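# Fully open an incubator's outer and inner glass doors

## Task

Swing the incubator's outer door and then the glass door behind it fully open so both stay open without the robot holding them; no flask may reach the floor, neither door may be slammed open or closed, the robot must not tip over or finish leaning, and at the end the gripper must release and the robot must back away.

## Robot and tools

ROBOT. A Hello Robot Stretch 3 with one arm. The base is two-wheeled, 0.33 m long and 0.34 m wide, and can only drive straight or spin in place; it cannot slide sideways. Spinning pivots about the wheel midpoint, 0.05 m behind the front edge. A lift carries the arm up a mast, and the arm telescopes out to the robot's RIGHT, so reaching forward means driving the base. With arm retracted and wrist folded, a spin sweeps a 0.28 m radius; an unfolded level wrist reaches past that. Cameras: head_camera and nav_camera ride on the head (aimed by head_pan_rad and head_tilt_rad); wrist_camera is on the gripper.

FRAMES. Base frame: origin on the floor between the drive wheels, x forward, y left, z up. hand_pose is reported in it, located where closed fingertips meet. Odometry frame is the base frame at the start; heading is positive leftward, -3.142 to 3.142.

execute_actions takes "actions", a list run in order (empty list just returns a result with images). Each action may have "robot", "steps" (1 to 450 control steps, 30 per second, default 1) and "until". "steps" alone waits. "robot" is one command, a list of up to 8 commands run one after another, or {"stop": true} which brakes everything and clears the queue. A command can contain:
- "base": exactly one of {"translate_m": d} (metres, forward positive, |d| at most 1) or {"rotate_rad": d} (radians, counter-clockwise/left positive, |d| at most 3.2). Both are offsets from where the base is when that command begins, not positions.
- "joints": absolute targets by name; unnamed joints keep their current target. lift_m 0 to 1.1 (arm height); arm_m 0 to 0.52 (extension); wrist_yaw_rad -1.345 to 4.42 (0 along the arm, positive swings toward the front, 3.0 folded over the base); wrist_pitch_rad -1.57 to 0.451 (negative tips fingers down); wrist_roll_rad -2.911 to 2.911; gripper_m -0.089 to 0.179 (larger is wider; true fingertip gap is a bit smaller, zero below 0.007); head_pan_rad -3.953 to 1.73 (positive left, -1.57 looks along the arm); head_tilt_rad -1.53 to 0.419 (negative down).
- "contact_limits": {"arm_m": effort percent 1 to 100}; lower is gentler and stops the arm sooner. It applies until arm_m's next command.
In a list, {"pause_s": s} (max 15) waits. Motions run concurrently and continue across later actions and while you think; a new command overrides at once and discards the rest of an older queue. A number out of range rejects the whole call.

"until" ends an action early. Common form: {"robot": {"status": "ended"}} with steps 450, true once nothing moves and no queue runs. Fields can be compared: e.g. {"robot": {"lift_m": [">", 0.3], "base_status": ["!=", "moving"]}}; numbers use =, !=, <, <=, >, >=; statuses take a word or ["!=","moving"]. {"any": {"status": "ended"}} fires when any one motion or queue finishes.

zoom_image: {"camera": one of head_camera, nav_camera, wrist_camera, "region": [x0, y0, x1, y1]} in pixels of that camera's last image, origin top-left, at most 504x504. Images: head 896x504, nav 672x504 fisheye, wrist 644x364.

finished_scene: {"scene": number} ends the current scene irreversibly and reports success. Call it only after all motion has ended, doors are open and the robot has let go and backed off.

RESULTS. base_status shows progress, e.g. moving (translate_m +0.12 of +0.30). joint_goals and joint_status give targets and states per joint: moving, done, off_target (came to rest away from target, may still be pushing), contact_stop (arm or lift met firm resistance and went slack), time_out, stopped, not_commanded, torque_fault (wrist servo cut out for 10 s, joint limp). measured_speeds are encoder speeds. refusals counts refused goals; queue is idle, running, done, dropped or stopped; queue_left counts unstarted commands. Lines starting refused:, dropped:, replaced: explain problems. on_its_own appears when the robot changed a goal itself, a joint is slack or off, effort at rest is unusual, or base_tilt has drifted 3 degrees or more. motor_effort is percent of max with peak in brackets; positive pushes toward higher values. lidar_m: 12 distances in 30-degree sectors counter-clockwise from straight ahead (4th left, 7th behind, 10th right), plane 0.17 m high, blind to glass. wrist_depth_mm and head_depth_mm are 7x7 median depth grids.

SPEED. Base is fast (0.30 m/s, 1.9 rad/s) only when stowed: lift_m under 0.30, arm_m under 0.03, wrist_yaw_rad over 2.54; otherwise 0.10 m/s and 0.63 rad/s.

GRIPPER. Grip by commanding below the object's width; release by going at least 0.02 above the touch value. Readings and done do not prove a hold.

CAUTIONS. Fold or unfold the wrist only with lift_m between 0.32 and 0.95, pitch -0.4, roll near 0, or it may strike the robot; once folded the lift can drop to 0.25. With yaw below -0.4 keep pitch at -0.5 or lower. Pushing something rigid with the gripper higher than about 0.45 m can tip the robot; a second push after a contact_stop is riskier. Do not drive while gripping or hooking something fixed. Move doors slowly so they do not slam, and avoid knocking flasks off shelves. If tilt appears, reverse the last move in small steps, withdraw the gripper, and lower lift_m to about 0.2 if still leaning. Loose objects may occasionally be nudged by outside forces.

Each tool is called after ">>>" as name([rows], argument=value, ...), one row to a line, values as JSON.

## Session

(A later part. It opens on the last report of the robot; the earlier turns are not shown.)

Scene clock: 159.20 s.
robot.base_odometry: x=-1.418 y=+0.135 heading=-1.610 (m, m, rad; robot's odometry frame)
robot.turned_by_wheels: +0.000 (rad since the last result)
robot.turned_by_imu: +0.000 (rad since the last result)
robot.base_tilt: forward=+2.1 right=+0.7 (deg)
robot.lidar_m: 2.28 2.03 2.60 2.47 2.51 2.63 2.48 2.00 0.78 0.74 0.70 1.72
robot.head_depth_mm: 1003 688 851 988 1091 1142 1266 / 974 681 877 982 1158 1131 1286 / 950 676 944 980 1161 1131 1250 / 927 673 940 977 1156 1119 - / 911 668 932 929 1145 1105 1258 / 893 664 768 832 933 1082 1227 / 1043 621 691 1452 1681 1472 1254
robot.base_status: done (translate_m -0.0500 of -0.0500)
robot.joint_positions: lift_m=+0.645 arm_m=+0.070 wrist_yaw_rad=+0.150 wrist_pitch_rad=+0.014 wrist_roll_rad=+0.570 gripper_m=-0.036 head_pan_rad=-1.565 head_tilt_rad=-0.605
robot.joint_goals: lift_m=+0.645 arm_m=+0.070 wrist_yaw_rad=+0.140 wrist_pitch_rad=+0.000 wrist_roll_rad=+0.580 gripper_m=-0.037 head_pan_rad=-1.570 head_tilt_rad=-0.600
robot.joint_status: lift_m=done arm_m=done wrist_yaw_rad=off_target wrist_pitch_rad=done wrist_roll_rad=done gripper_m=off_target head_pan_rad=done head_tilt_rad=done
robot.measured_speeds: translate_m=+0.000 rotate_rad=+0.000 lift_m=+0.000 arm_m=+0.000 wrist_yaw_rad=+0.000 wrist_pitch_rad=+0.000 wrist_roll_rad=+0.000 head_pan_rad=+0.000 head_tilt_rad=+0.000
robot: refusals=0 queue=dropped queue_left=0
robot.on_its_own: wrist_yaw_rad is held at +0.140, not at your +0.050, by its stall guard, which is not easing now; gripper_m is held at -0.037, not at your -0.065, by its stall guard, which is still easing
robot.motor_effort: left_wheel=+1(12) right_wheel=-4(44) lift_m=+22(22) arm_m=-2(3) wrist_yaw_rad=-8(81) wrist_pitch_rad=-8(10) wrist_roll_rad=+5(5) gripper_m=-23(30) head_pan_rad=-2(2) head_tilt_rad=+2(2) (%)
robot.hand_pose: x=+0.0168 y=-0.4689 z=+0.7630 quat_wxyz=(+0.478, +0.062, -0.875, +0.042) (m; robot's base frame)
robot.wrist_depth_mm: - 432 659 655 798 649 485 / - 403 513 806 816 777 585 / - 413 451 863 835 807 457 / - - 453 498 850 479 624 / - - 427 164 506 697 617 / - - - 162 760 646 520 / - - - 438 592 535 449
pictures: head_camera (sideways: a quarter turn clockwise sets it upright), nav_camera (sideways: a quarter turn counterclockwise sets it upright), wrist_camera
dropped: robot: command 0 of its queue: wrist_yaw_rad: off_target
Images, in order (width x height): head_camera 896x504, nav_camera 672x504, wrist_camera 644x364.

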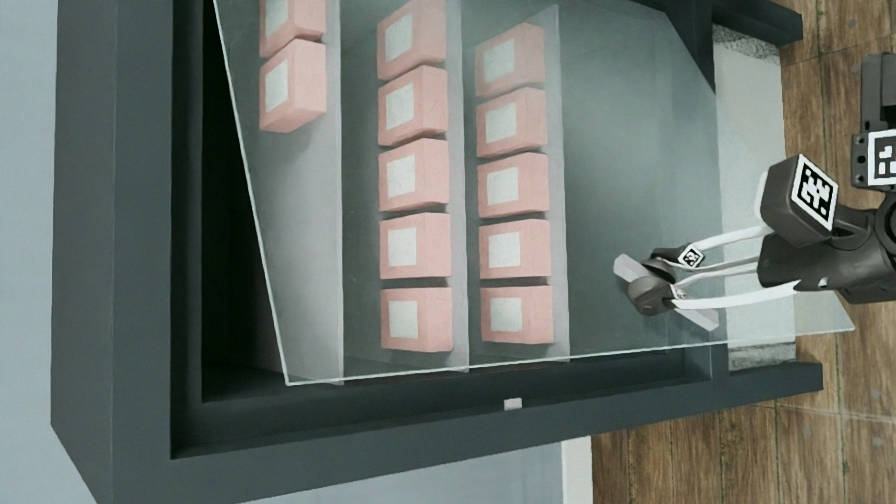

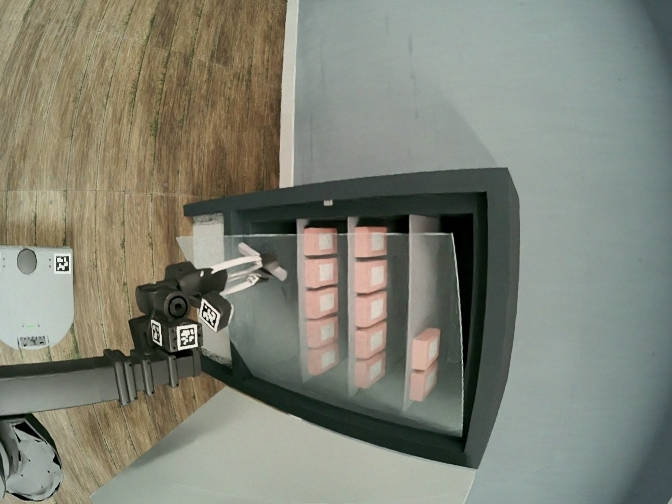

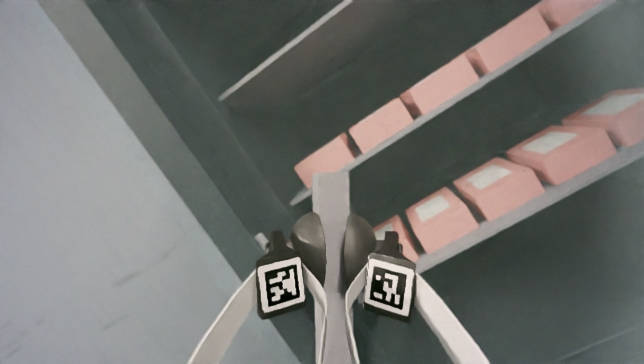

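>>> execute_actions([
  {"robot":{"joints":{"arm_m":0.0,"wrist_yaw_rad":0.14,"gripper_m":-0.06}},"steps":300,"until":{"robot":{"status":"ended"}}},
  {"robot":{"base":{"translate_m":-0.06}},"steps":300,"until":{"robot":{"status":"ended"}}},
])

Scene clock: 163.03 s.
robot.base_odometry: x=-1.416 y=+0.195 heading=-1.610 (m, m, rad; robot's odometry frame)
robot.turned_by_wheels: +0.000 (rad since the last result)
robot.turned_by_imu: -0.001 (rad since the last result)
robot.base_tilt: forward=+2.1 right=+0.8 (deg)
robot.lidar_m: 2.34 2.09 2.59 2.46 2.51 2.57 2.42 2.00 0.79 0.74 0.73 1.73
robot.head_depth_mm: 1001 690 884 944 1044 1129 1268 / 972 687 843 986 1159 1141 1266 / 950 681 890 982 1157 1123 1293 / 930 677 943 977 1157 1115 1288 / 913 674 935 971 1142 1110 1254 / 896 668 878 925 1013 1092 1230 / 886 664 742 803 933 1404 1252
robot.base_status: done (translate_m -0.0600 of -0.0600)
robot.joint_positions: lift_m=+0.645 arm_m=+0.002 wrist_yaw_rad=+0.138 wrist_pitch_rad=-0.016 wrist_roll_rad=+0.577 gripper_m=-0.050 head_pan_rad=-1.565 head_tilt_rad=-0.605
robot.joint_goals: lift_m=+0.645 arm_m=+0.000 wrist_yaw_rad=+0.140 wrist_pitch_rad=+0.000 wrist_roll_rad=+0.580 gripper_m=-0.051 head_pan_rad=-1.570 head_tilt_rad=-0.600
robot.joint_status: lift_m=done arm_m=done wrist_yaw_rad=done wrist_pitch_rad=done wrist_roll_rad=done gripper_m=done head_pan_rad=done head_tilt_rad=done
robot.measured_speeds: translate_m=+0.000 rotate_rad=+0.000 lift_m=+0.000 arm_m=+0.000 wrist_yaw_rad=+0.000 wrist_pitch_rad=+0.000 wrist_roll_rad=+0.000 head_pan_rad=+0.000 head_tilt_rad=+0.000
robot: refusals=0 queue=done queue_left=0
robot.on_its_own: gripper_m is held at -0.051, not at your -0.060, by its stall guard, which is not easing now
robot.motor_effort: left_wheel=+0(4) right_wheel=-1(18) lift_m=+21(22) arm_m=-2(3) wrist_yaw_rad=+0(39) wrist_pitch_rad=+8(14) wrist_roll_rad=+2(5) gripper_m=-20(100) head_pan_rad=-2(2) head_tilt_rad=+1(1) (%)
robot.hand_pose: x=+0.0138 y=-0.4002 z=+0.7553 quat_wxyz=(+0.476, +0.065, -0.876, +0.026) (m; robot's base frame)
robot.wrist_depth_mm: 460 506 728 798 857 509 439 / - 505 656 939 583 732 494 / - 485 623 927 935 614 518 / - - 534 924 693 578 657 / - - 508 671 613 744 582 / - - - - 737 609 518 / - - - 561 626 542 489
pictures: head_camera (sideways: a quarter turn clockwise sets it upright), nav_camera (sideways: a quarter turn counterclockwise sets it upright), wrist_camera
Images, in order (width x height): head_camera 896x504, nav_camera 672x504, wrist_camera 644x364.

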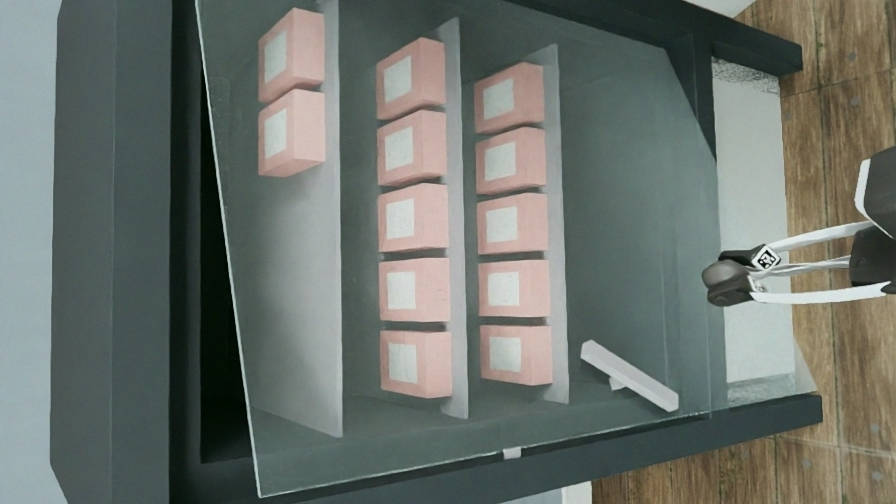

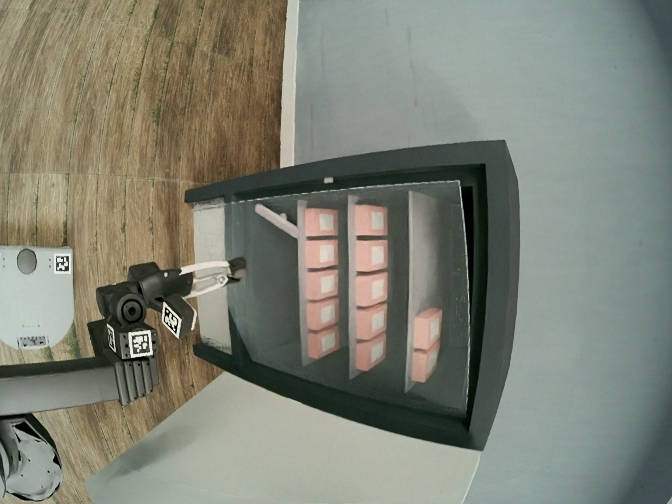

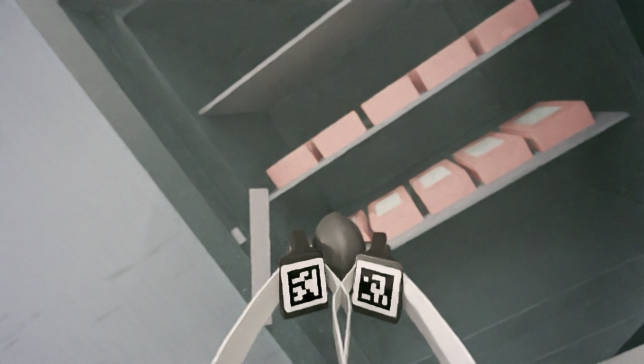

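>>> execute_actions([
  {"robot":{"base":{"translate_m":0.16},"joints":{"gripper_m":0.1,"wrist_yaw_rad":0,"arm_m":0.08}},"steps":300,"until":{"robot":{"status":"ended"}}},
])

Scene clock: 166.53 s.
robot.base_odometry: x=-1.422 y=+0.035 heading=-1.610 (m, m, rad; robot's odometry frame)
robot.turned_by_wheels: +0.000 (rad since the last result)
robot.turned_by_imu: +0.000 (rad since the last result)
robot.base_tilt: forward=+2.1 right=+0.7 (deg)
robot.lidar_m: 2.19 1.95 2.61 2.46 2.52 2.73 2.57 1.97 0.78 0.69 1.32 1.71
robot.head_depth_mm: 999 680 899 986 1166 1131 1272 / 975 674 955 980 1160 1129 1302 / 947 670 943 938 1030 1121 - / 927 665 940 938 1087 1095 - / 911 651 719 822 925 1081 1228 / 1056 630 1292 1495 1705 1478 1251 / 1082 1195 1325 1509 1696 1473 1255
robot.base_status: done (translate_m +0.1600 of +0.1600)
robot.joint_positions: lift_m=+0.645 arm_m=+0.080 wrist_yaw_rad=+0.001 wrist_pitch_rad=-0.016 wrist_roll_rad=+0.577 gripper_m=+0.100 head_pan_rad=-1.565 head_tilt_rad=-0.605
robot.joint_goals: lift_m=+0.645 arm_m=+0.080 wrist_yaw_rad=+0.000 wrist_pitch_rad=+0.000 wrist_roll_rad=+0.580 gripper_m=+0.100 head_pan_rad=-1.570 head_tilt_rad=-0.600
robot.joint_status: lift_m=done arm_m=done wrist_yaw_rad=done wrist_pitch_rad=done wrist_roll_rad=done gripper_m=done head_pan_rad=done head_tilt_rad=done
robot.measured_speeds: translate_m=+0.000 rotate_rad=+0.000 lift_m=+0.000 arm_m=+0.000 wrist_yaw_rad=+0.000 wrist_pitch_rad=+0.000 wrist_roll_rad=+0.000 head_pan_rad=+0.000 head_tilt_rad=+0.000
robot: refusals=0 queue=done queue_left=0
robot.motor_effort: left_wheel=+0(4) right_wheel=+0(6) lift_m=+22(22) arm_m=+3(4) wrist_yaw_rad=-1(4) wrist_pitch_rad=+8(8) wrist_roll_rad=+2(2) gripper_m=+0(79) head_pan_rad=-2(2) head_tilt_rad=+1(2) (%)
robot.hand_pose: x=-0.0212 y=-0.4805 z=+0.7552 quat_wxyz=(+0.477, +0.005, -0.879, -0.007) (m; robot's base frame)
robot.wrist_depth_mm: 928 387 687 560 828 457 514 / 952 357 478 843 478 767 545 / 955 362 412 839 853 743 478 / 964 993 386 508 565 487 678 / 995 - 380 436 490 686 595 / - - 391 438 664 565 493 / - - - 411 553 511 460
pictures: head_camera (sideways: a quarter turn clockwise sets it upright), nav_camera (sideways: a quarter turn counterclockwise sets it upright), wrist_camera
Images, in order (width x height): head_camera 896x504, nav_camera 672x504, wrist_camera 644x364.

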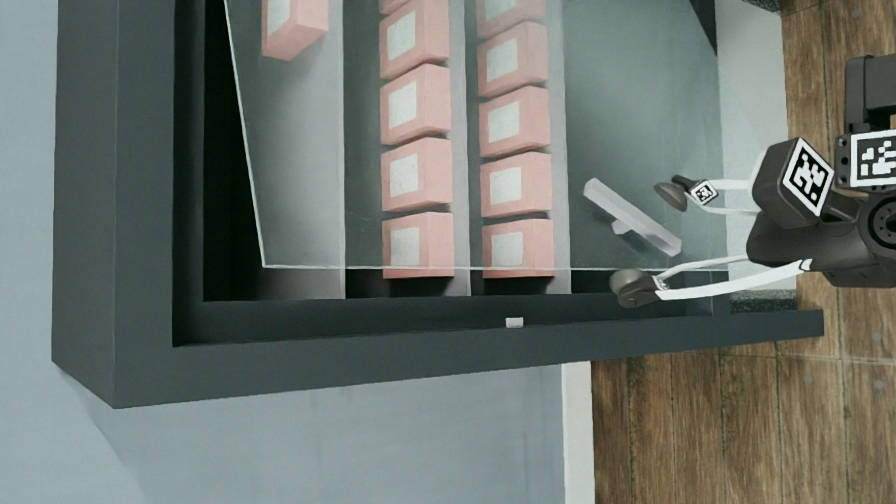

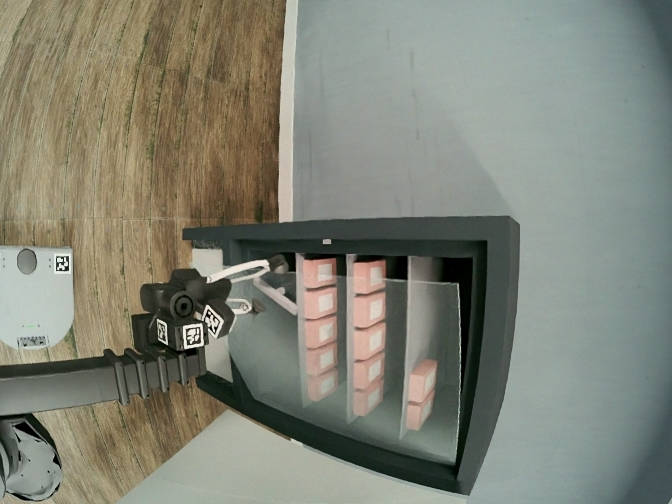

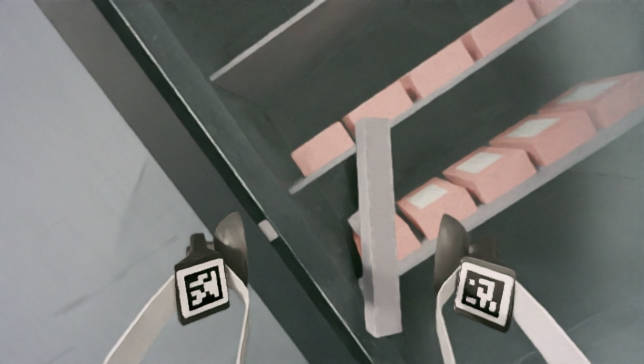

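>>> execute_actions([
  {"robot":[{"joints":{"arm_m":0.1,"wrist_roll_rad":0.2}},{"base":{"translate_m":-0.12},"joints":{"arm_m":0.03}}],"steps":300,"until":{"robot":{"status":"ended"}}},
])

Scene clock: 170.73 s.
robot.base_odometry: x=-1.417 y=+0.155 heading=-1.610 (m, m, rad; robot's odometry frame)
robot.turned_by_wheels: +0.000 (rad since the last result)
robot.turned_by_imu: -0.001 (rad since the last result)
robot.base_tilt: forward=+2.1 right=+0.7 (deg)
robot.lidar_m: 2.30 2.05 2.59 2.46 2.52 2.60 2.46 1.99 0.78 0.74 0.71 1.72
robot.head_depth_mm: 1004 687 844 992 1063 1146 1266 / 972 685 845 983 1161 1127 1265 / 945 678 947 979 1158 1120 1298 / 930 675 940 977 1150 1109 1295 / 910 669 933 931 1028 1104 1249 / 895 665 832 869 950 1086 1229 / 1038 630 702 790 1636 1488 1247
robot.base_status: done (translate_m -0.1200 of -0.1200)
robot.joint_positions: lift_m=+0.645 arm_m=+0.030 wrist_yaw_rad=+0.001 wrist_pitch_rad=-0.017 wrist_roll_rad=+0.205 gripper_m=+0.100 head_pan_rad=-1.565 head_tilt_rad=-0.605
robot.joint_goals: lift_m=+0.645 arm_m=+0.030 wrist_yaw_rad=+0.000 wrist_pitch_rad=+0.000 wrist_roll_rad=+0.200 gripper_m=+0.100 head_pan_rad=-1.570 head_tilt_rad=-0.600
robot.joint_status: lift_m=done arm_m=done wrist_yaw_rad=done wrist_pitch_rad=done wrist_roll_rad=done gripper_m=done head_pan_rad=done head_tilt_rad=done
robot.measured_speeds: translate_m=+0.000 rotate_rad=+0.000 lift_m=+0.000 arm_m=+0.000 wrist_yaw_rad=+0.000 wrist_pitch_rad=+0.000 wrist_roll_rad=+0.000 head_pan_rad=+0.000 head_tilt_rad=+0.000
robot: refusals=0 queue=done queue_left=0
robot.motor_effort: left_wheel=+0(4) right_wheel=+0(5) lift_m=+22(22) arm_m=-2(3) wrist_yaw_rad=-2(1) wrist_pitch_rad=+8(8) wrist_roll_rad=-2(3) gripper_m=+0(0) head_pan_rad=-2(2) head_tilt_rad=+1(1) (%)
robot.hand_pose: x=-0.0212 y=-0.4311 z=+0.7553 quat_wxyz=(+0.631, +0.006, -0.776, -0.006) (m; robot's base frame)
robot.wrist_depth_mm: 970 442 763 844 570 561 448 / 985 429 590 887 905 588 464 / - 426 609 923 529 580 477 / - 444 507 951 928 638 492 / - - 620 628 574 560 509 / - - 567 799 802 679 526 / - - 520 702 633 574 541
pictures: head_camera (sideways: a quarter turn clockwise sets it upright), nav_camera (sideways: a quarter turn counterclockwise sets it upright), wrist_camera
Images, in order (width x height): head_camera 896x504, nav_camera 672x504, wrist_camera 644x364.

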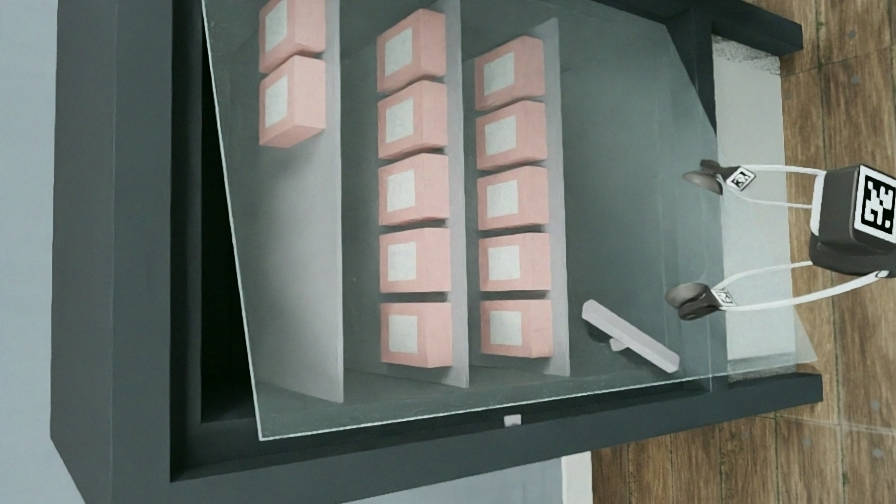

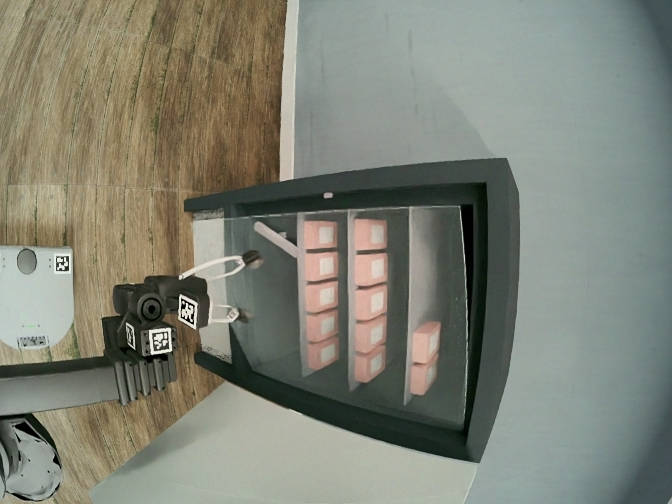

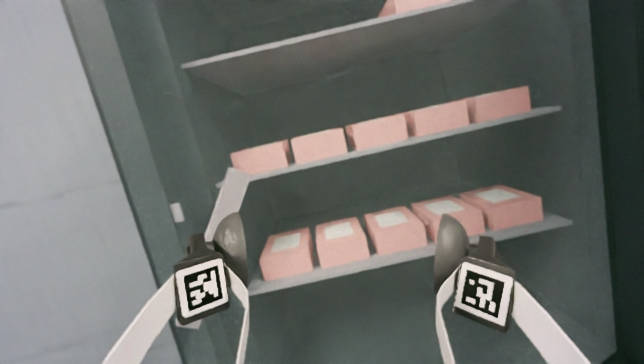

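>>> execute_actions([
  {"robot":[{"joints":{"wrist_roll_rad":0.58},"base":{"translate_m":0.075}},{"joints":{"arm_m":0.17}}],"steps":300,"until":{"robot":{"status":"ended"}}},
])

Scene clock: 175.27 s.
robot.base_odometry: x=-1.420 y=+0.080 heading=-1.610 (m, m, rad; robot's odometry frame)
robot.turned_by_wheels: +0.000 (rad since the last result)
robot.turned_by_imu: -0.001 (rad since the last result)
robot.base_tilt: forward=+2.1 right=+0.7 (deg)
robot.lidar_m: 2.22 1.99 2.61 2.46 2.52 2.68 2.53 1.98 0.78 0.69 0.70 1.72
robot.head_depth_mm: 1015 683 847 988 1164 1137 1272 / 980 679 951 986 1159 1120 - / 962 674 952 943 1127 - - / 937 670 941 938 1160 1111 1204 / 917 665 837 896 977 1093 1235 / 909 620 703 804 954 1443 1258 / 1069 1174 1335 1505 1690 1478 1248
robot.base_status: done (translate_m +0.0750 of +0.0750)
robot.joint_positions: lift_m=+0.645 arm_m=+0.170 wrist_yaw_rad=+0.001 wrist_pitch_rad=-0.017 wrist_roll_rad=+0.579 gripper_m=+0.100 head_pan_rad=-1.565 head_tilt_rad=-0.604
robot.joint_goals: lift_m=+0.645 arm_m=+0.170 wrist_yaw_rad=+0.000 wrist_pitch_rad=+0.000 wrist_roll_rad=+0.580 gripper_m=+0.100 head_pan_rad=-1.570 head_tilt_rad=-0.600
robot.joint_status: lift_m=done arm_m=done wrist_yaw_rad=done wrist_pitch_rad=done wrist_roll_rad=done gripper_m=done head_pan_rad=done head_tilt_rad=done
robot.measured_speeds: translate_m=+0.000 rotate_rad=+0.000 lift_m=+0.000 arm_m=+0.000 wrist_yaw_rad=+0.000 wrist_pitch_rad=+0.000 wrist_roll_rad=+0.000 head_pan_rad=+0.000 head_tilt_rad=+0.000
robot: refusals=0 queue=done queue_left=0
robot.motor_effort: left_wheel=+0(4) right_wheel=+0(5) lift_m=+22(22) arm_m=+3(6) wrist_yaw_rad=-2(5) wrist_pitch_rad=+8(9) wrist_roll_rad=+1(2) gripper_m=+0(0) head_pan_rad=-2(2) head_tilt_rad=+1(1) (%)
robot.hand_pose: x=-0.0212 y=-0.5705 z=+0.7550 quat_wxyz=(+0.476, +0.005, -0.879, -0.008) (m; robot's base frame)
robot.wrist_depth_mm: 308 474 602 522 748 374 449 / 303 344 473 760 381 670 512 / 275 323 604 773 778 716 404 / 280 316 392 429 782 424 394 / 911 289 338 679 483 406 577 / 938 618 244 435 415 572 497 / 949 967 303 382 608 506 426
pictures: head_camera (sideways: a quarter turn clockwise sets it upright), nav_camera (sideways: a quarter turn counterclockwise sets it upright), wrist_camera
Images, in order (width x height): head_camera 896x504, nav_camera 672x504, wrist_camera 644x364.

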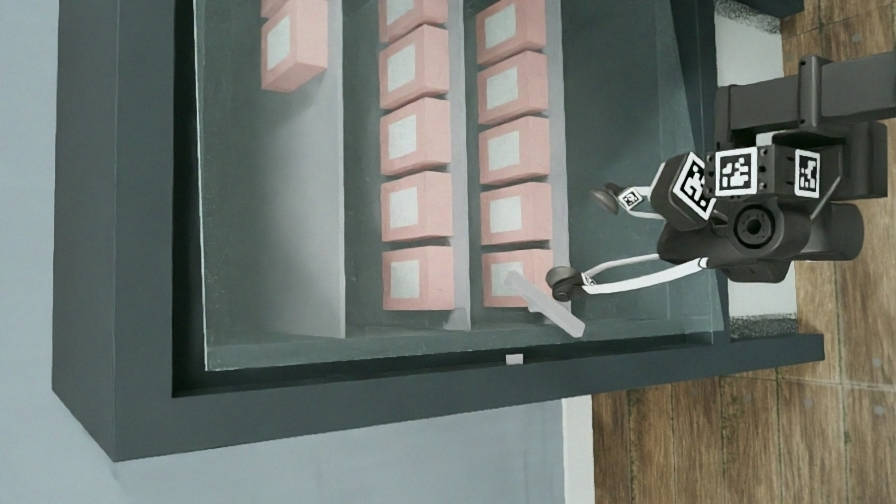

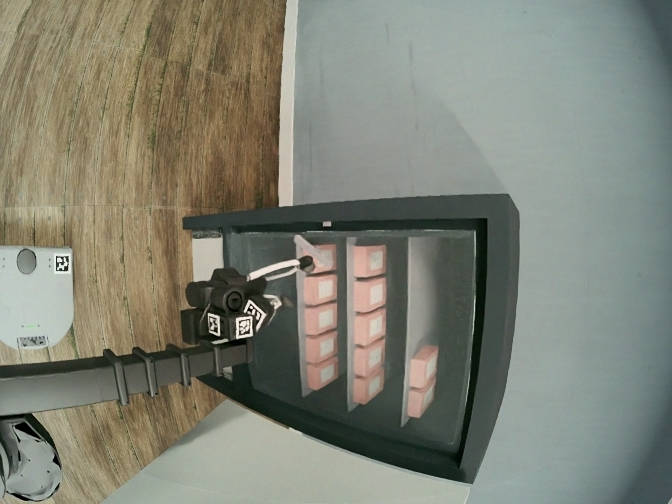

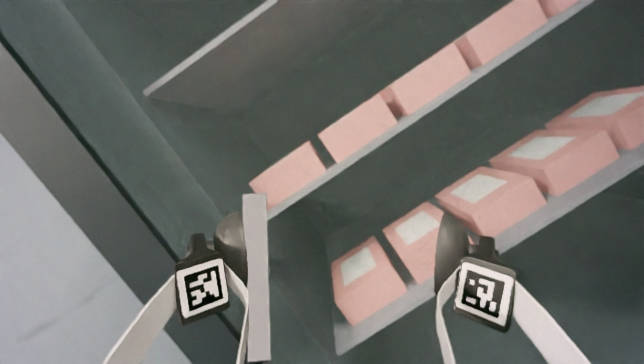

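>>> execute_actions([
  {"robot":[{"base":{"translate_m":0.055},"joints":{"gripper_m":0.04}},{"joints":{"arm_m":0.3},"contact_limits":{"arm_m":12}}],"steps":300,"until":{"robot":{"status":"ended"}}},
])

Scene clock: 179.07 s.
robot.base_odometry: x=-1.422 y=+0.025 heading=-1.610 (m, m, rad; robot's odometry frame)
robot.turned_by_wheels: +0.000 (rad since the last result)
robot.turned_by_imu: +0.000 (rad since the last result)
robot.base_tilt: forward=+2.0 right=+0.5 (deg)
robot.lidar_m: 2.17 1.94 2.60 2.46 2.52 2.75 2.59 1.98 0.78 0.68 1.32 1.71
robot.head_depth_mm: 1077 685 915 996 1169 1133 1269 / 1045 678 961 955 1071 1121 - / 1022 674 964 950 1041 1229 1269 / 1001 671 960 946 1038 1201 1262 / 984 624 723 806 913 1082 1229 / 1071 1166 1319 1510 1703 1490 1263 / 1080 1194 1328 1502 1688 1481 1259
robot.base_status: done (translate_m +0.0550 of +0.0550)
robot.joint_positions: lift_m=+0.645 arm_m=+0.286 wrist_yaw_rad=+0.017 wrist_pitch_rad=-0.020 wrist_roll_rad=+0.579 gripper_m=+0.040 head_pan_rad=-1.565 head_tilt_rad=-0.604
robot.joint_goals: lift_m=+0.645 arm_m=+0.286 wrist_yaw_rad=+0.000 wrist_pitch_rad=+0.000 wrist_roll_rad=+0.580 gripper_m=+0.040 head_pan_rad=-1.570 head_tilt_rad=-0.600
robot.joint_status: lift_m=done arm_m=contact_stop wrist_yaw_rad=done wrist_pitch_rad=done wrist_roll_rad=done gripper_m=done head_pan_rad=done head_tilt_rad=done
robot.measured_speeds: translate_m=+0.000 rotate_rad=-0.001 lift_m=+0.000 arm_m=-0.009 wrist_yaw_rad=+0.010 wrist_pitch_rad=-0.048 wrist_roll_rad=+0.000 head_pan_rad=+0.000 head_tilt_rad=+0.000
robot: refusals=0 queue=dropped queue_left=0
robot.on_its_own: arm_m is slack since a contact_stop, until your next command for it (your +0.300 is given up)
robot.motor_effort: left_wheel=-1(3) right_wheel=-1(4) lift_m=+22(22) arm_m=+6(12) wrist_yaw_rad=-17(17) wrist_pitch_rad=+12(12) wrist_roll_rad=+1(1) gripper_m=-2(80) head_pan_rad=-1(2) head_tilt_rad=+1(1) (%)
robot.contact_limits: arm_m 12 (drawing in: default 15, maximum 24; extending or still: default 21, maximum 34)
robot.hand_pose: x=-0.0171 y=-0.6866 z=+0.7544 quat_wxyz=(+0.476, +0.012, -0.879, -0.005) (m; robot's base frame)
robot.wrist_depth_mm: 201 236 313 514 627 260 256 / 203 210 425 648 265 265 585 / 184 211 342 638 266 660 491 / 167 213 247 273 669 519 317 / 169 186 223 503 560 334 286 / 499 175 213 342 - 292 283 / 838 179 216 236 300 287 428
pictures: head_camera (sideways: a quarter turn clockwise sets it upright), nav_camera (sideways: a quarter turn counterclockwise sets it upright), wrist_camera
Images, in order (width x height): head_camera 896x504, nav_camera 672x504, wrist_camera 644x364.

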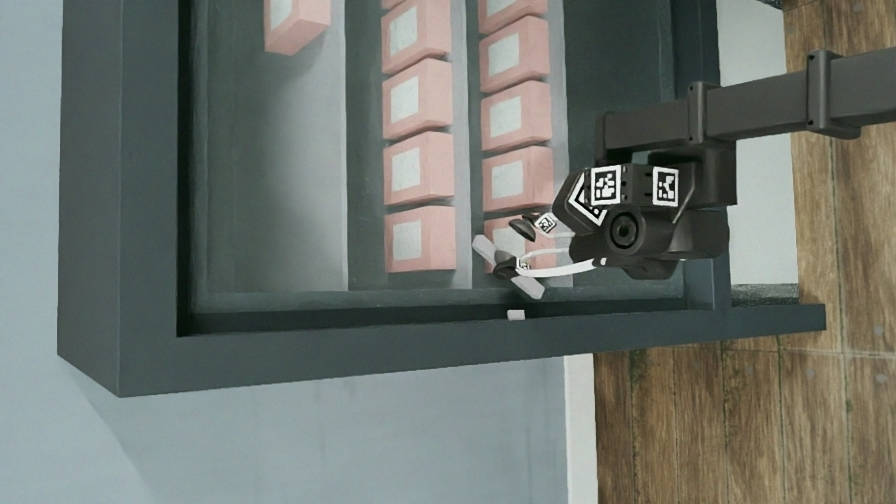

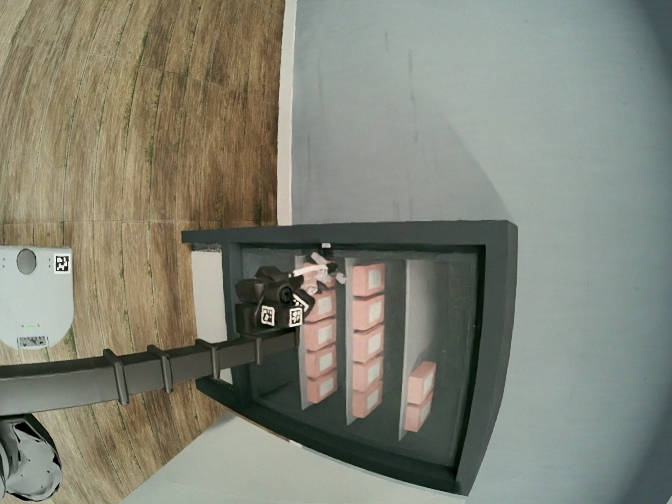

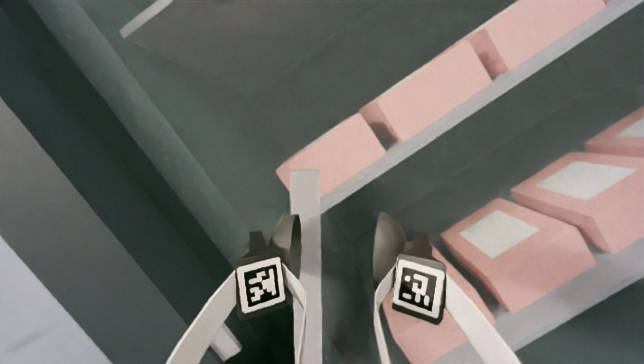

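>>> execute_actions([
  {"robot":[{"joints":{"arm_m":0.24}},{"base":{"translate_m":0.025}},{"joints":{"arm_m":0.285}},{"joints":{"gripper_m":-0.065}},{"joints":{"arm_m":0.16},"base":{"translate_m":-0.04}},{"joints":{"arm_m":0.04},"base":{"translate_m":-0.04}}],"steps":450,"until":{"robot":{"status":"ended"}}},
])

Scene clock: 189.37 s.
robot.base_odometry: x=-1.420 y=+0.080 heading=-1.610 (m, m, rad; robot's odometry frame)
robot.turned_by_wheels: +0.000 (rad since the last result)
robot.turned_by_imu: -0.004 (rad since the last result)
robot.base_tilt: forward=+2.1 right=+0.7 (deg)
robot.lidar_m: 2.23 1.99 2.60 2.46 2.52 2.69 2.53 1.99 0.78 0.69 0.70 1.72
robot.head_depth_mm: 1018 684 852 995 1163 1138 1266 / 985 678 934 988 1163 1132 1260 / 964 673 947 943 1159 1114 1304 / 939 670 945 938 1149 1118 1283 / 919 664 836 895 1019 1085 1234 / 914 623 704 803 955 1411 1258 / 1069 1171 1325 1502 1691 1487 1254
robot.base_status: done (translate_m -0.0400 of -0.0400)
robot.joint_positions: lift_m=+0.645 arm_m=+0.040 wrist_yaw_rad=+0.045 wrist_pitch_rad=-0.016 wrist_roll_rad=+0.579 gripper_m=-0.049 head_pan_rad=-1.565 head_tilt_rad=-0.604
robot.joint_goals: lift_m=+0.645 arm_m=+0.040 wrist_yaw_rad=+0.047 wrist_pitch_rad=+0.000 wrist_roll_rad=+0.580 gripper_m=-0.050 head_pan_rad=-1.570 head_tilt_rad=-0.600
robot.joint_status: lift_m=done arm_m=done wrist_yaw_rad=done wrist_pitch_rad=done wrist_roll_rad=done gripper_m=done head_pan_rad=done head_tilt_rad=done
robot.measured_speeds: translate_m=+0.000 rotate_rad=+0.000 lift_m=+0.000 arm_m=+0.000 wrist_yaw_rad=+0.000 wrist_pitch_rad=+0.000 wrist_roll_rad=+0.000 head_pan_rad=+0.000 head_tilt_rad=+0.000
robot: refusals=0 queue=done queue_left=0
robot.on_its_own: wrist_yaw_rad is held at +0.047, not at your +0.000, by its stall guard, which is not easing now; gripper_m is held at -0.050, not at your -0.065, by its stall guard, which is not easing now
robot.motor_effort: left_wheel=+0(14) right_wheel=-1(48) lift_m=+22(21) arm_m=-2(7) wrist_yaw_rad=+2(69) wrist_pitch_rad=+7(12) wrist_roll_rad=+1(0) gripper_m=-19(100) head_pan_rad=-2(2) head_tilt_rad=+0(1) (%)
robot.hand_pose: x=-0.0099 y=-0.4408 z=+0.7554 quat_wxyz=(+0.476, +0.024, -0.879, +0.003) (m; robot's base frame)
robot.wrist_depth_mm: 975 435 727 631 860 485 510 / 996 404 536 866 520 785 537 / - 414 463 882 912 616 504 / - - 454 524 804 524 683 / - - 430 480 543 747 585 / - - - - 736 608 495 / - - - 458 589 506 474
pictures: head_camera (sideways: a quarter turn clockwise sets it upright), nav_camera (sideways: a quarter turn counterclockwise sets it upright), wrist_camera
Images, in order (width x height): head_camera 896x504, nav_camera 672x504, wrist_camera 644x364.

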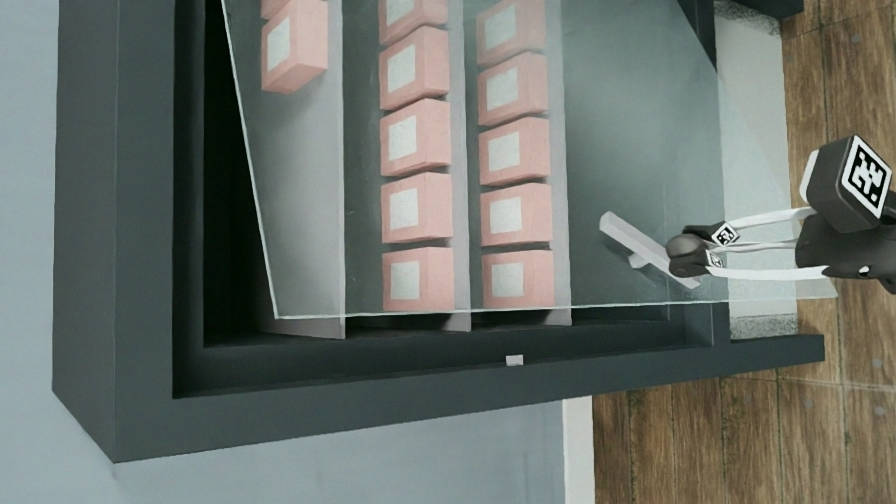

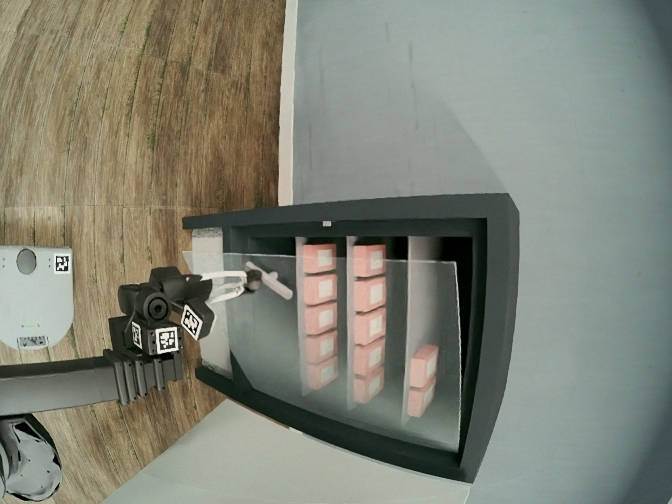

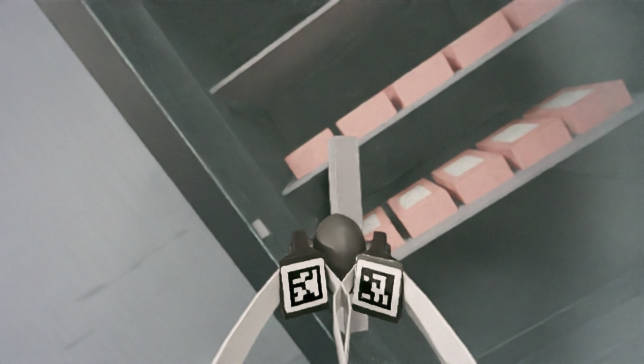

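>>> execute_actions([
  {"robot":[{"joints":{"arm_m":0.0,"wrist_roll_rad":0,"wrist_yaw_rad":0,"gripper_m":0.0}},{"base":{"translate_m":0.2}},{"joints":{"arm_m":0.15,"wrist_yaw_rad":-0.35}},{"base":{"translate_m":-0.12}}],"steps":450,"until":{"robot":{"status":"ended"}}},
])

Scene clock: 199.20 s.
robot.base_odometry: x=-1.423 y=+0.000 heading=-1.610 (m, m, rad; robot's odometry frame)
robot.turned_by_wheels: +0.000 (rad since the last result)
robot.turned_by_imu: -0.001 (rad since the last result)
robot.base_tilt: forward=+2.1 right=+0.7 (deg)
robot.lidar_m: 2.15 1.92 2.61 2.46 2.53 2.78 2.61 1.97 0.78 0.68 1.31 1.71
robot.head_depth_mm: 1017 676 906 950 1160 1133 1273 / 991 672 950 946 1162 1122 - / 958 667 949 940 1079 1108 - / 941 663 892 935 1058 1104 1262 / 927 610 691 800 946 1107 1232 / 1080 1196 1333 1519 1690 1483 1254 / 1075 1192 1322 1498 1692 1470 1256
robot.base_status: done (translate_m -0.1200 of -0.1200)
robot.joint_positions: lift_m=+0.645 arm_m=+0.150 wrist_yaw_rad=-0.348 wrist_pitch_rad=-0.019 wrist_roll_rad=+0.003 gripper_m=+0.000 head_pan_rad=-1.565 head_tilt_rad=-0.604
robot.joint_goals: lift_m=+0.645 arm_m=+0.150 wrist_yaw_rad=-0.350 wrist_pitch_rad=+0.000 wrist_roll_rad=+0.000 gripper_m=+0.000 head_pan_rad=-1.570 head_tilt_rad=-0.600
robot.joint_status: lift_m=done arm_m=done wrist_yaw_rad=done wrist_pitch_rad=done wrist_roll_rad=done gripper_m=done head_pan_rad=done head_tilt_rad=done
robot.measured_speeds: translate_m=+0.000 rotate_rad=+0.000 lift_m=+0.000 arm_m=+0.000 wrist_yaw_rad=+0.000 wrist_pitch_rad=+0.000 wrist_roll_rad=+0.000 head_pan_rad=+0.000 head_tilt_rad=+0.000
robot: refusals=0 queue=done queue_left=0
robot.motor_effort: left_wheel=+0(6) right_wheel=-1(30) lift_m=+22(22) arm_m=+2(3) wrist_yaw_rad=-3(29) wrist_pitch_rad=+9(10) wrist_roll_rad=-1(1) gripper_m=-2(73) head_pan_rad=-2(2) head_tilt_rad=+1(1) (%)
robot.hand_pose: x=-0.1087 y=-0.5350 z=+0.7546 quat_wxyz=(+0.694, -0.116, -0.698, -0.129) (m; robot's base frame)
robot.wrist_depth_mm: 244 343 423 481 470 502 476 / 239 321 753 812 736 559 483 / 243 307 725 523 510 541 503 / 248 315 753 889 779 577 510 / 255 318 718 851 600 574 518 / 261 329 439 - 708 560 526 / 269 336 618 671 670 597 542
pictures: head_camera (sideways: a quarter turn clockwise sets it upright), nav_camera (sideways: a quarter turn counterclockwise sets it upright), wrist_camera
Images, in order (width x height): head_camera 896x504, nav_camera 672x504, wrist_camera 644x364.

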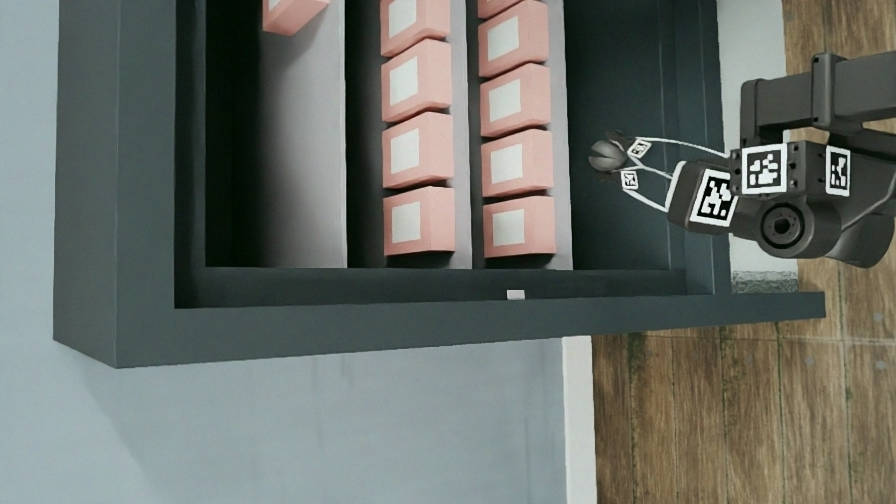

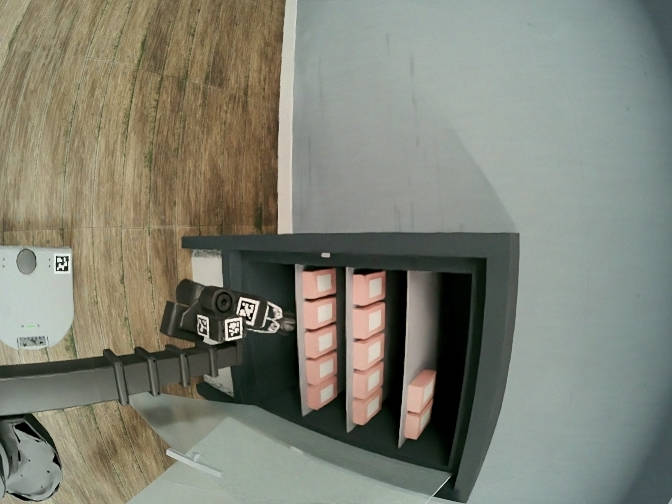

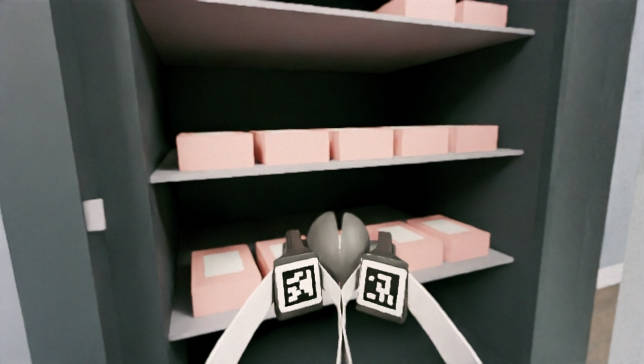

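>>> execute_actions([
  {"robot":[{"base":{"translate_m":-0.1},"joints":{"head_pan_rad":-2.2}},{"base":{"translate_m":-0.1}}],"steps":450,"until":{"robot":{"status":"ended"}}},
])

Scene clock: 203.90 s.
robot.base_odometry: x=-1.415 y=+0.200 heading=-1.610 (m, m, rad; robot's odometry frame)
robot.turned_by_wheels: +0.000 (rad since the last result)
robot.turned_by_imu: -0.001 (rad since the last result)
robot.base_tilt: forward=+2.1 right=+0.8 (deg)
robot.lidar_m: 2.35 2.09 2.59 2.47 2.51 2.56 2.41 2.00 0.79 0.74 0.73 1.73
robot.head_depth_mm: 1914 561 616 682 748 862 1190 / 1696 592 652 727 815 936 1236 / 1563 625 690 776 883 1023 1263 / 1418 662 738 833 956 1124 1262 / 1314 717 806 912 1057 1330 1315 / 1211 747 846 963 1147 1137 - / 891 784 875 967 1061 1083 -
robot.base_status: done (translate_m -0.1000 of -0.1000)
robot.joint_positions: lift_m=+0.645 arm_m=+0.150 wrist_yaw_rad=-0.348 wrist_pitch_rad=-0.019 wrist_roll_rad=+0.003 gripper_m=+0.000 head_pan_rad=-2.193 head_tilt_rad=-0.604
robot.joint_goals: lift_m=+0.645 arm_m=+0.150 wrist_yaw_rad=-0.350 wrist_pitch_rad=+0.000 wrist_roll_rad=+0.000 gripper_m=+0.000 head_pan_rad=-2.200 head_tilt_rad=-0.600
robot.joint_status: lift_m=done arm_m=done wrist_yaw_rad=done wrist_pitch_rad=done wrist_roll_rad=done gripper_m=done head_pan_rad=done head_tilt_rad=done
robot.measured_speeds: translate_m=+0.000 rotate_rad=+0.000 lift_m=+0.000 arm_m=+0.000 wrist_yaw_rad=+0.000 wrist_pitch_rad=+0.000 wrist_roll_rad=+0.000 head_pan_rad=+0.000 head_tilt_rad=+0.000
robot: refusals=0 queue=done queue_left=0
robot.motor_effort: left_wheel=+0(4) right_wheel=-1(6) lift_m=+22(22) arm_m=+2(2) wrist_yaw_rad=-2(1) wrist_pitch_rad=+10(9) wrist_roll_rad=-1(1) gripper_m=-3(2) head_pan_rad=-3(31) head_tilt_rad=+0(1) (%)
robot.hand_pose: x=-0.1087 y=-0.5350 z=+0.7546 quat_wxyz=(+0.694, -0.116, -0.698, -0.129) (m; robot's base frame)
robot.wrist_depth_mm: 407 416 426 440 438 399 318 / 616 684 751 715 464 407 324 / 526 683 749 519 474 416 326 / 354 703 769 771 466 428 336 / 585 726 719 791 490 442 339 / 421 419 444 - 489 453 347 / 365 416 638 669 550 434 355
pictures: head_camera (sideways: a quarter turn clockwise sets it upright), nav_camera (sideways: a quarter turn counterclockwise sets it upright), wrist_camera
Images, in order (width x height): head_camera 896x504, nav_camera 672x504, wrist_camera 644x364.

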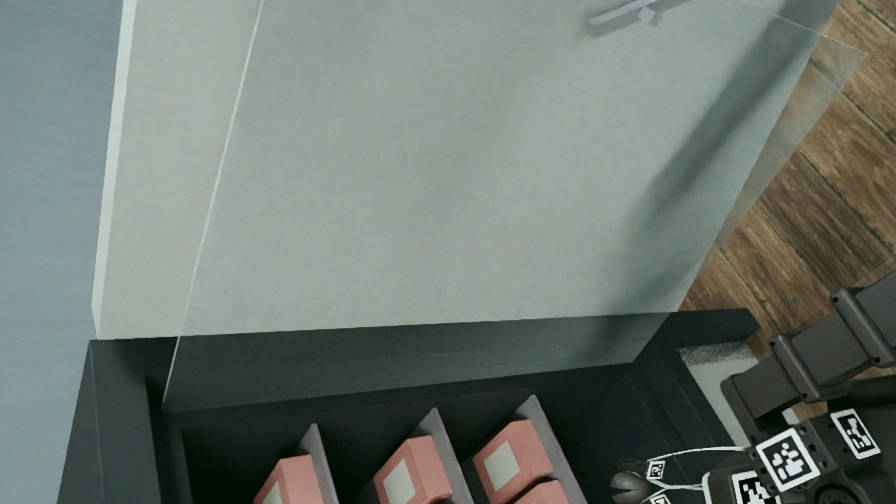

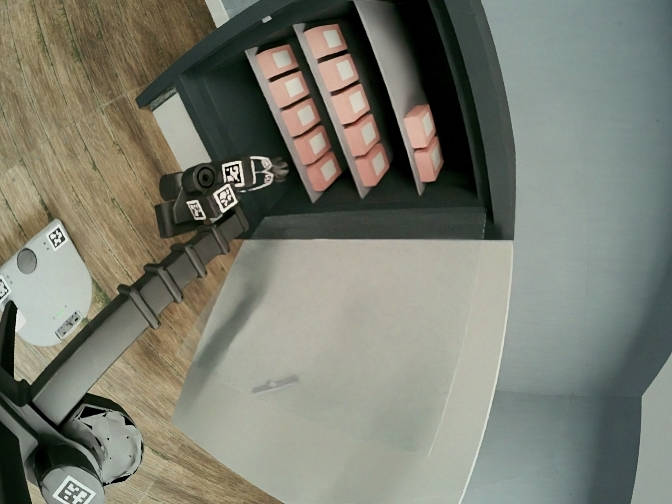

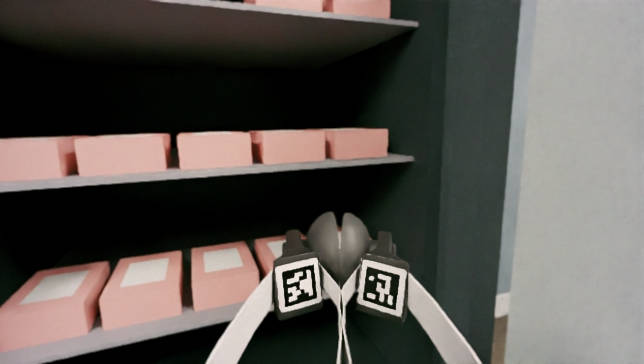

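>>> execute_actions([
  {"robot":{"base":{"translate_m":-0.12}},"steps":450,"until":{"robot":{"status":"ended"}}},
])

Scene clock: 206.83 s.
robot.base_odometry: x=-1.411 y=+0.320 heading=-1.610 (m, m, rad; robot's odometry frame)
robot.turned_by_wheels: +0.000 (rad since the last result)
robot.turned_by_imu: +0.000 (rad since the last result)
robot.base_tilt: forward=+2.1 right=+0.7 (deg)
robot.lidar_m: 2.47 2.20 2.58 2.46 2.51 2.44 2.29 2.02 0.77 0.75 0.77 1.74
robot.head_depth_mm: 1920 466 500 553 620 696 810 / 1747 488 531 589 665 755 893 / 1597 510 563 631 715 832 1186 / 1456 540 600 678 776 914 1237 / 1347 573 644 731 852 1021 1318 / 1256 613 692 803 949 1120 - / 1164 671 758 861 1012 1083 -
robot.base_status: done (translate_m -0.1200 of -0.1200)
robot.joint_positions: lift_m=+0.645 arm_m=+0.150 wrist_yaw_rad=-0.348 wrist_pitch_rad=-0.019 wrist_roll_rad=+0.003 gripper_m=+0.000 head_pan_rad=-2.193 head_tilt_rad=-0.604
robot.joint_goals: lift_m=+0.645 arm_m=+0.150 wrist_yaw_rad=-0.350 wrist_pitch_rad=+0.000 wrist_roll_rad=+0.000 gripper_m=+0.000 head_pan_rad=-2.200 head_tilt_rad=-0.600
robot.joint_status: lift_m=done arm_m=done wrist_yaw_rad=done wrist_pitch_rad=done wrist_roll_rad=done gripper_m=done head_pan_rad=done head_tilt_rad=done
robot.measured_speeds: translate_m=+0.000 rotate_rad=+0.000 lift_m=+0.000 arm_m=+0.000 wrist_yaw_rad=+0.000 wrist_pitch_rad=+0.000 wrist_roll_rad=+0.000 head_pan_rad=+0.000 head_tilt_rad=+0.000
robot: refusals=0 queue=done queue_left=0
robot.motor_effort: left_wheel=+0(4) right_wheel=-1(7) lift_m=+22(22) arm_m=+3(3) wrist_yaw_rad=-2(2) wrist_pitch_rad=+10(10) wrist_roll_rad=-2(1) gripper_m=-2(3) head_pan_rad=-2(2) head_tilt_rad=+1(0) (%)
robot.hand_pose: x=-0.1087 y=-0.5350 z=+0.7546 quat_wxyz=(+0.694, -0.116, -0.698, -0.129) (m; robot's base frame)
robot.wrist_depth_mm: 410 416 426 412 364 281 237 / 642 691 763 464 372 286 240 / 651 691 745 449 384 292 244 / 364 713 794 456 396 298 250 / 681 724 723 580 407 304 252 / 421 424 447 - 364 309 256 / 373 621 645 566 435 314 261
pictures: head_camera (sideways: a quarter turn clockwise sets it upright), nav_camera (sideways: a quarter turn counterclockwise sets it upright), wrist_camera
Images, in order (width x height): head_camera 896x504, nav_camera 672x504, wrist_camera 644x364.

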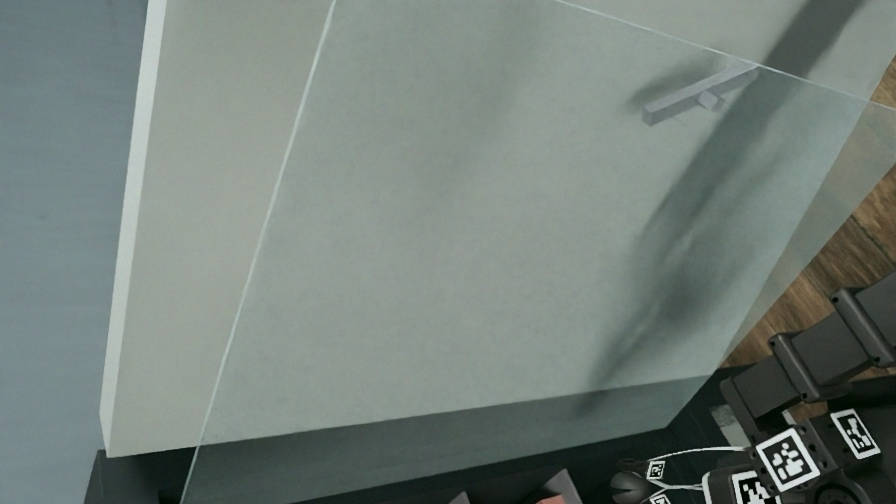

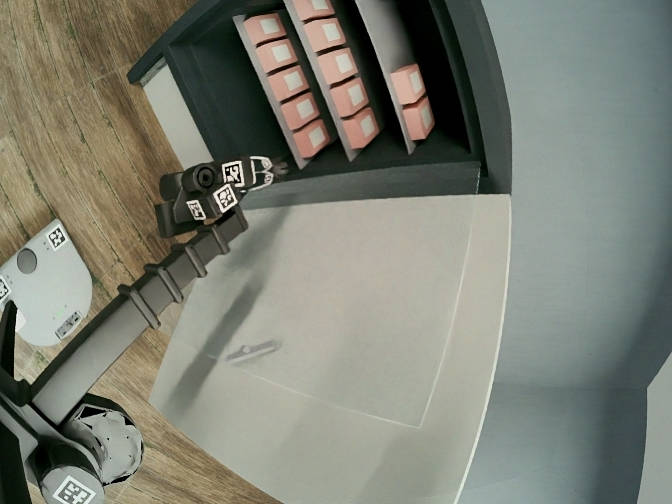

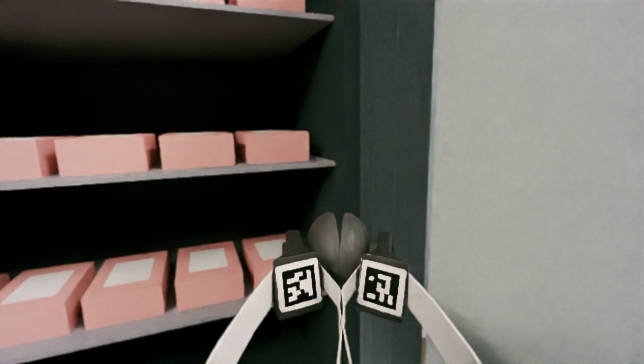

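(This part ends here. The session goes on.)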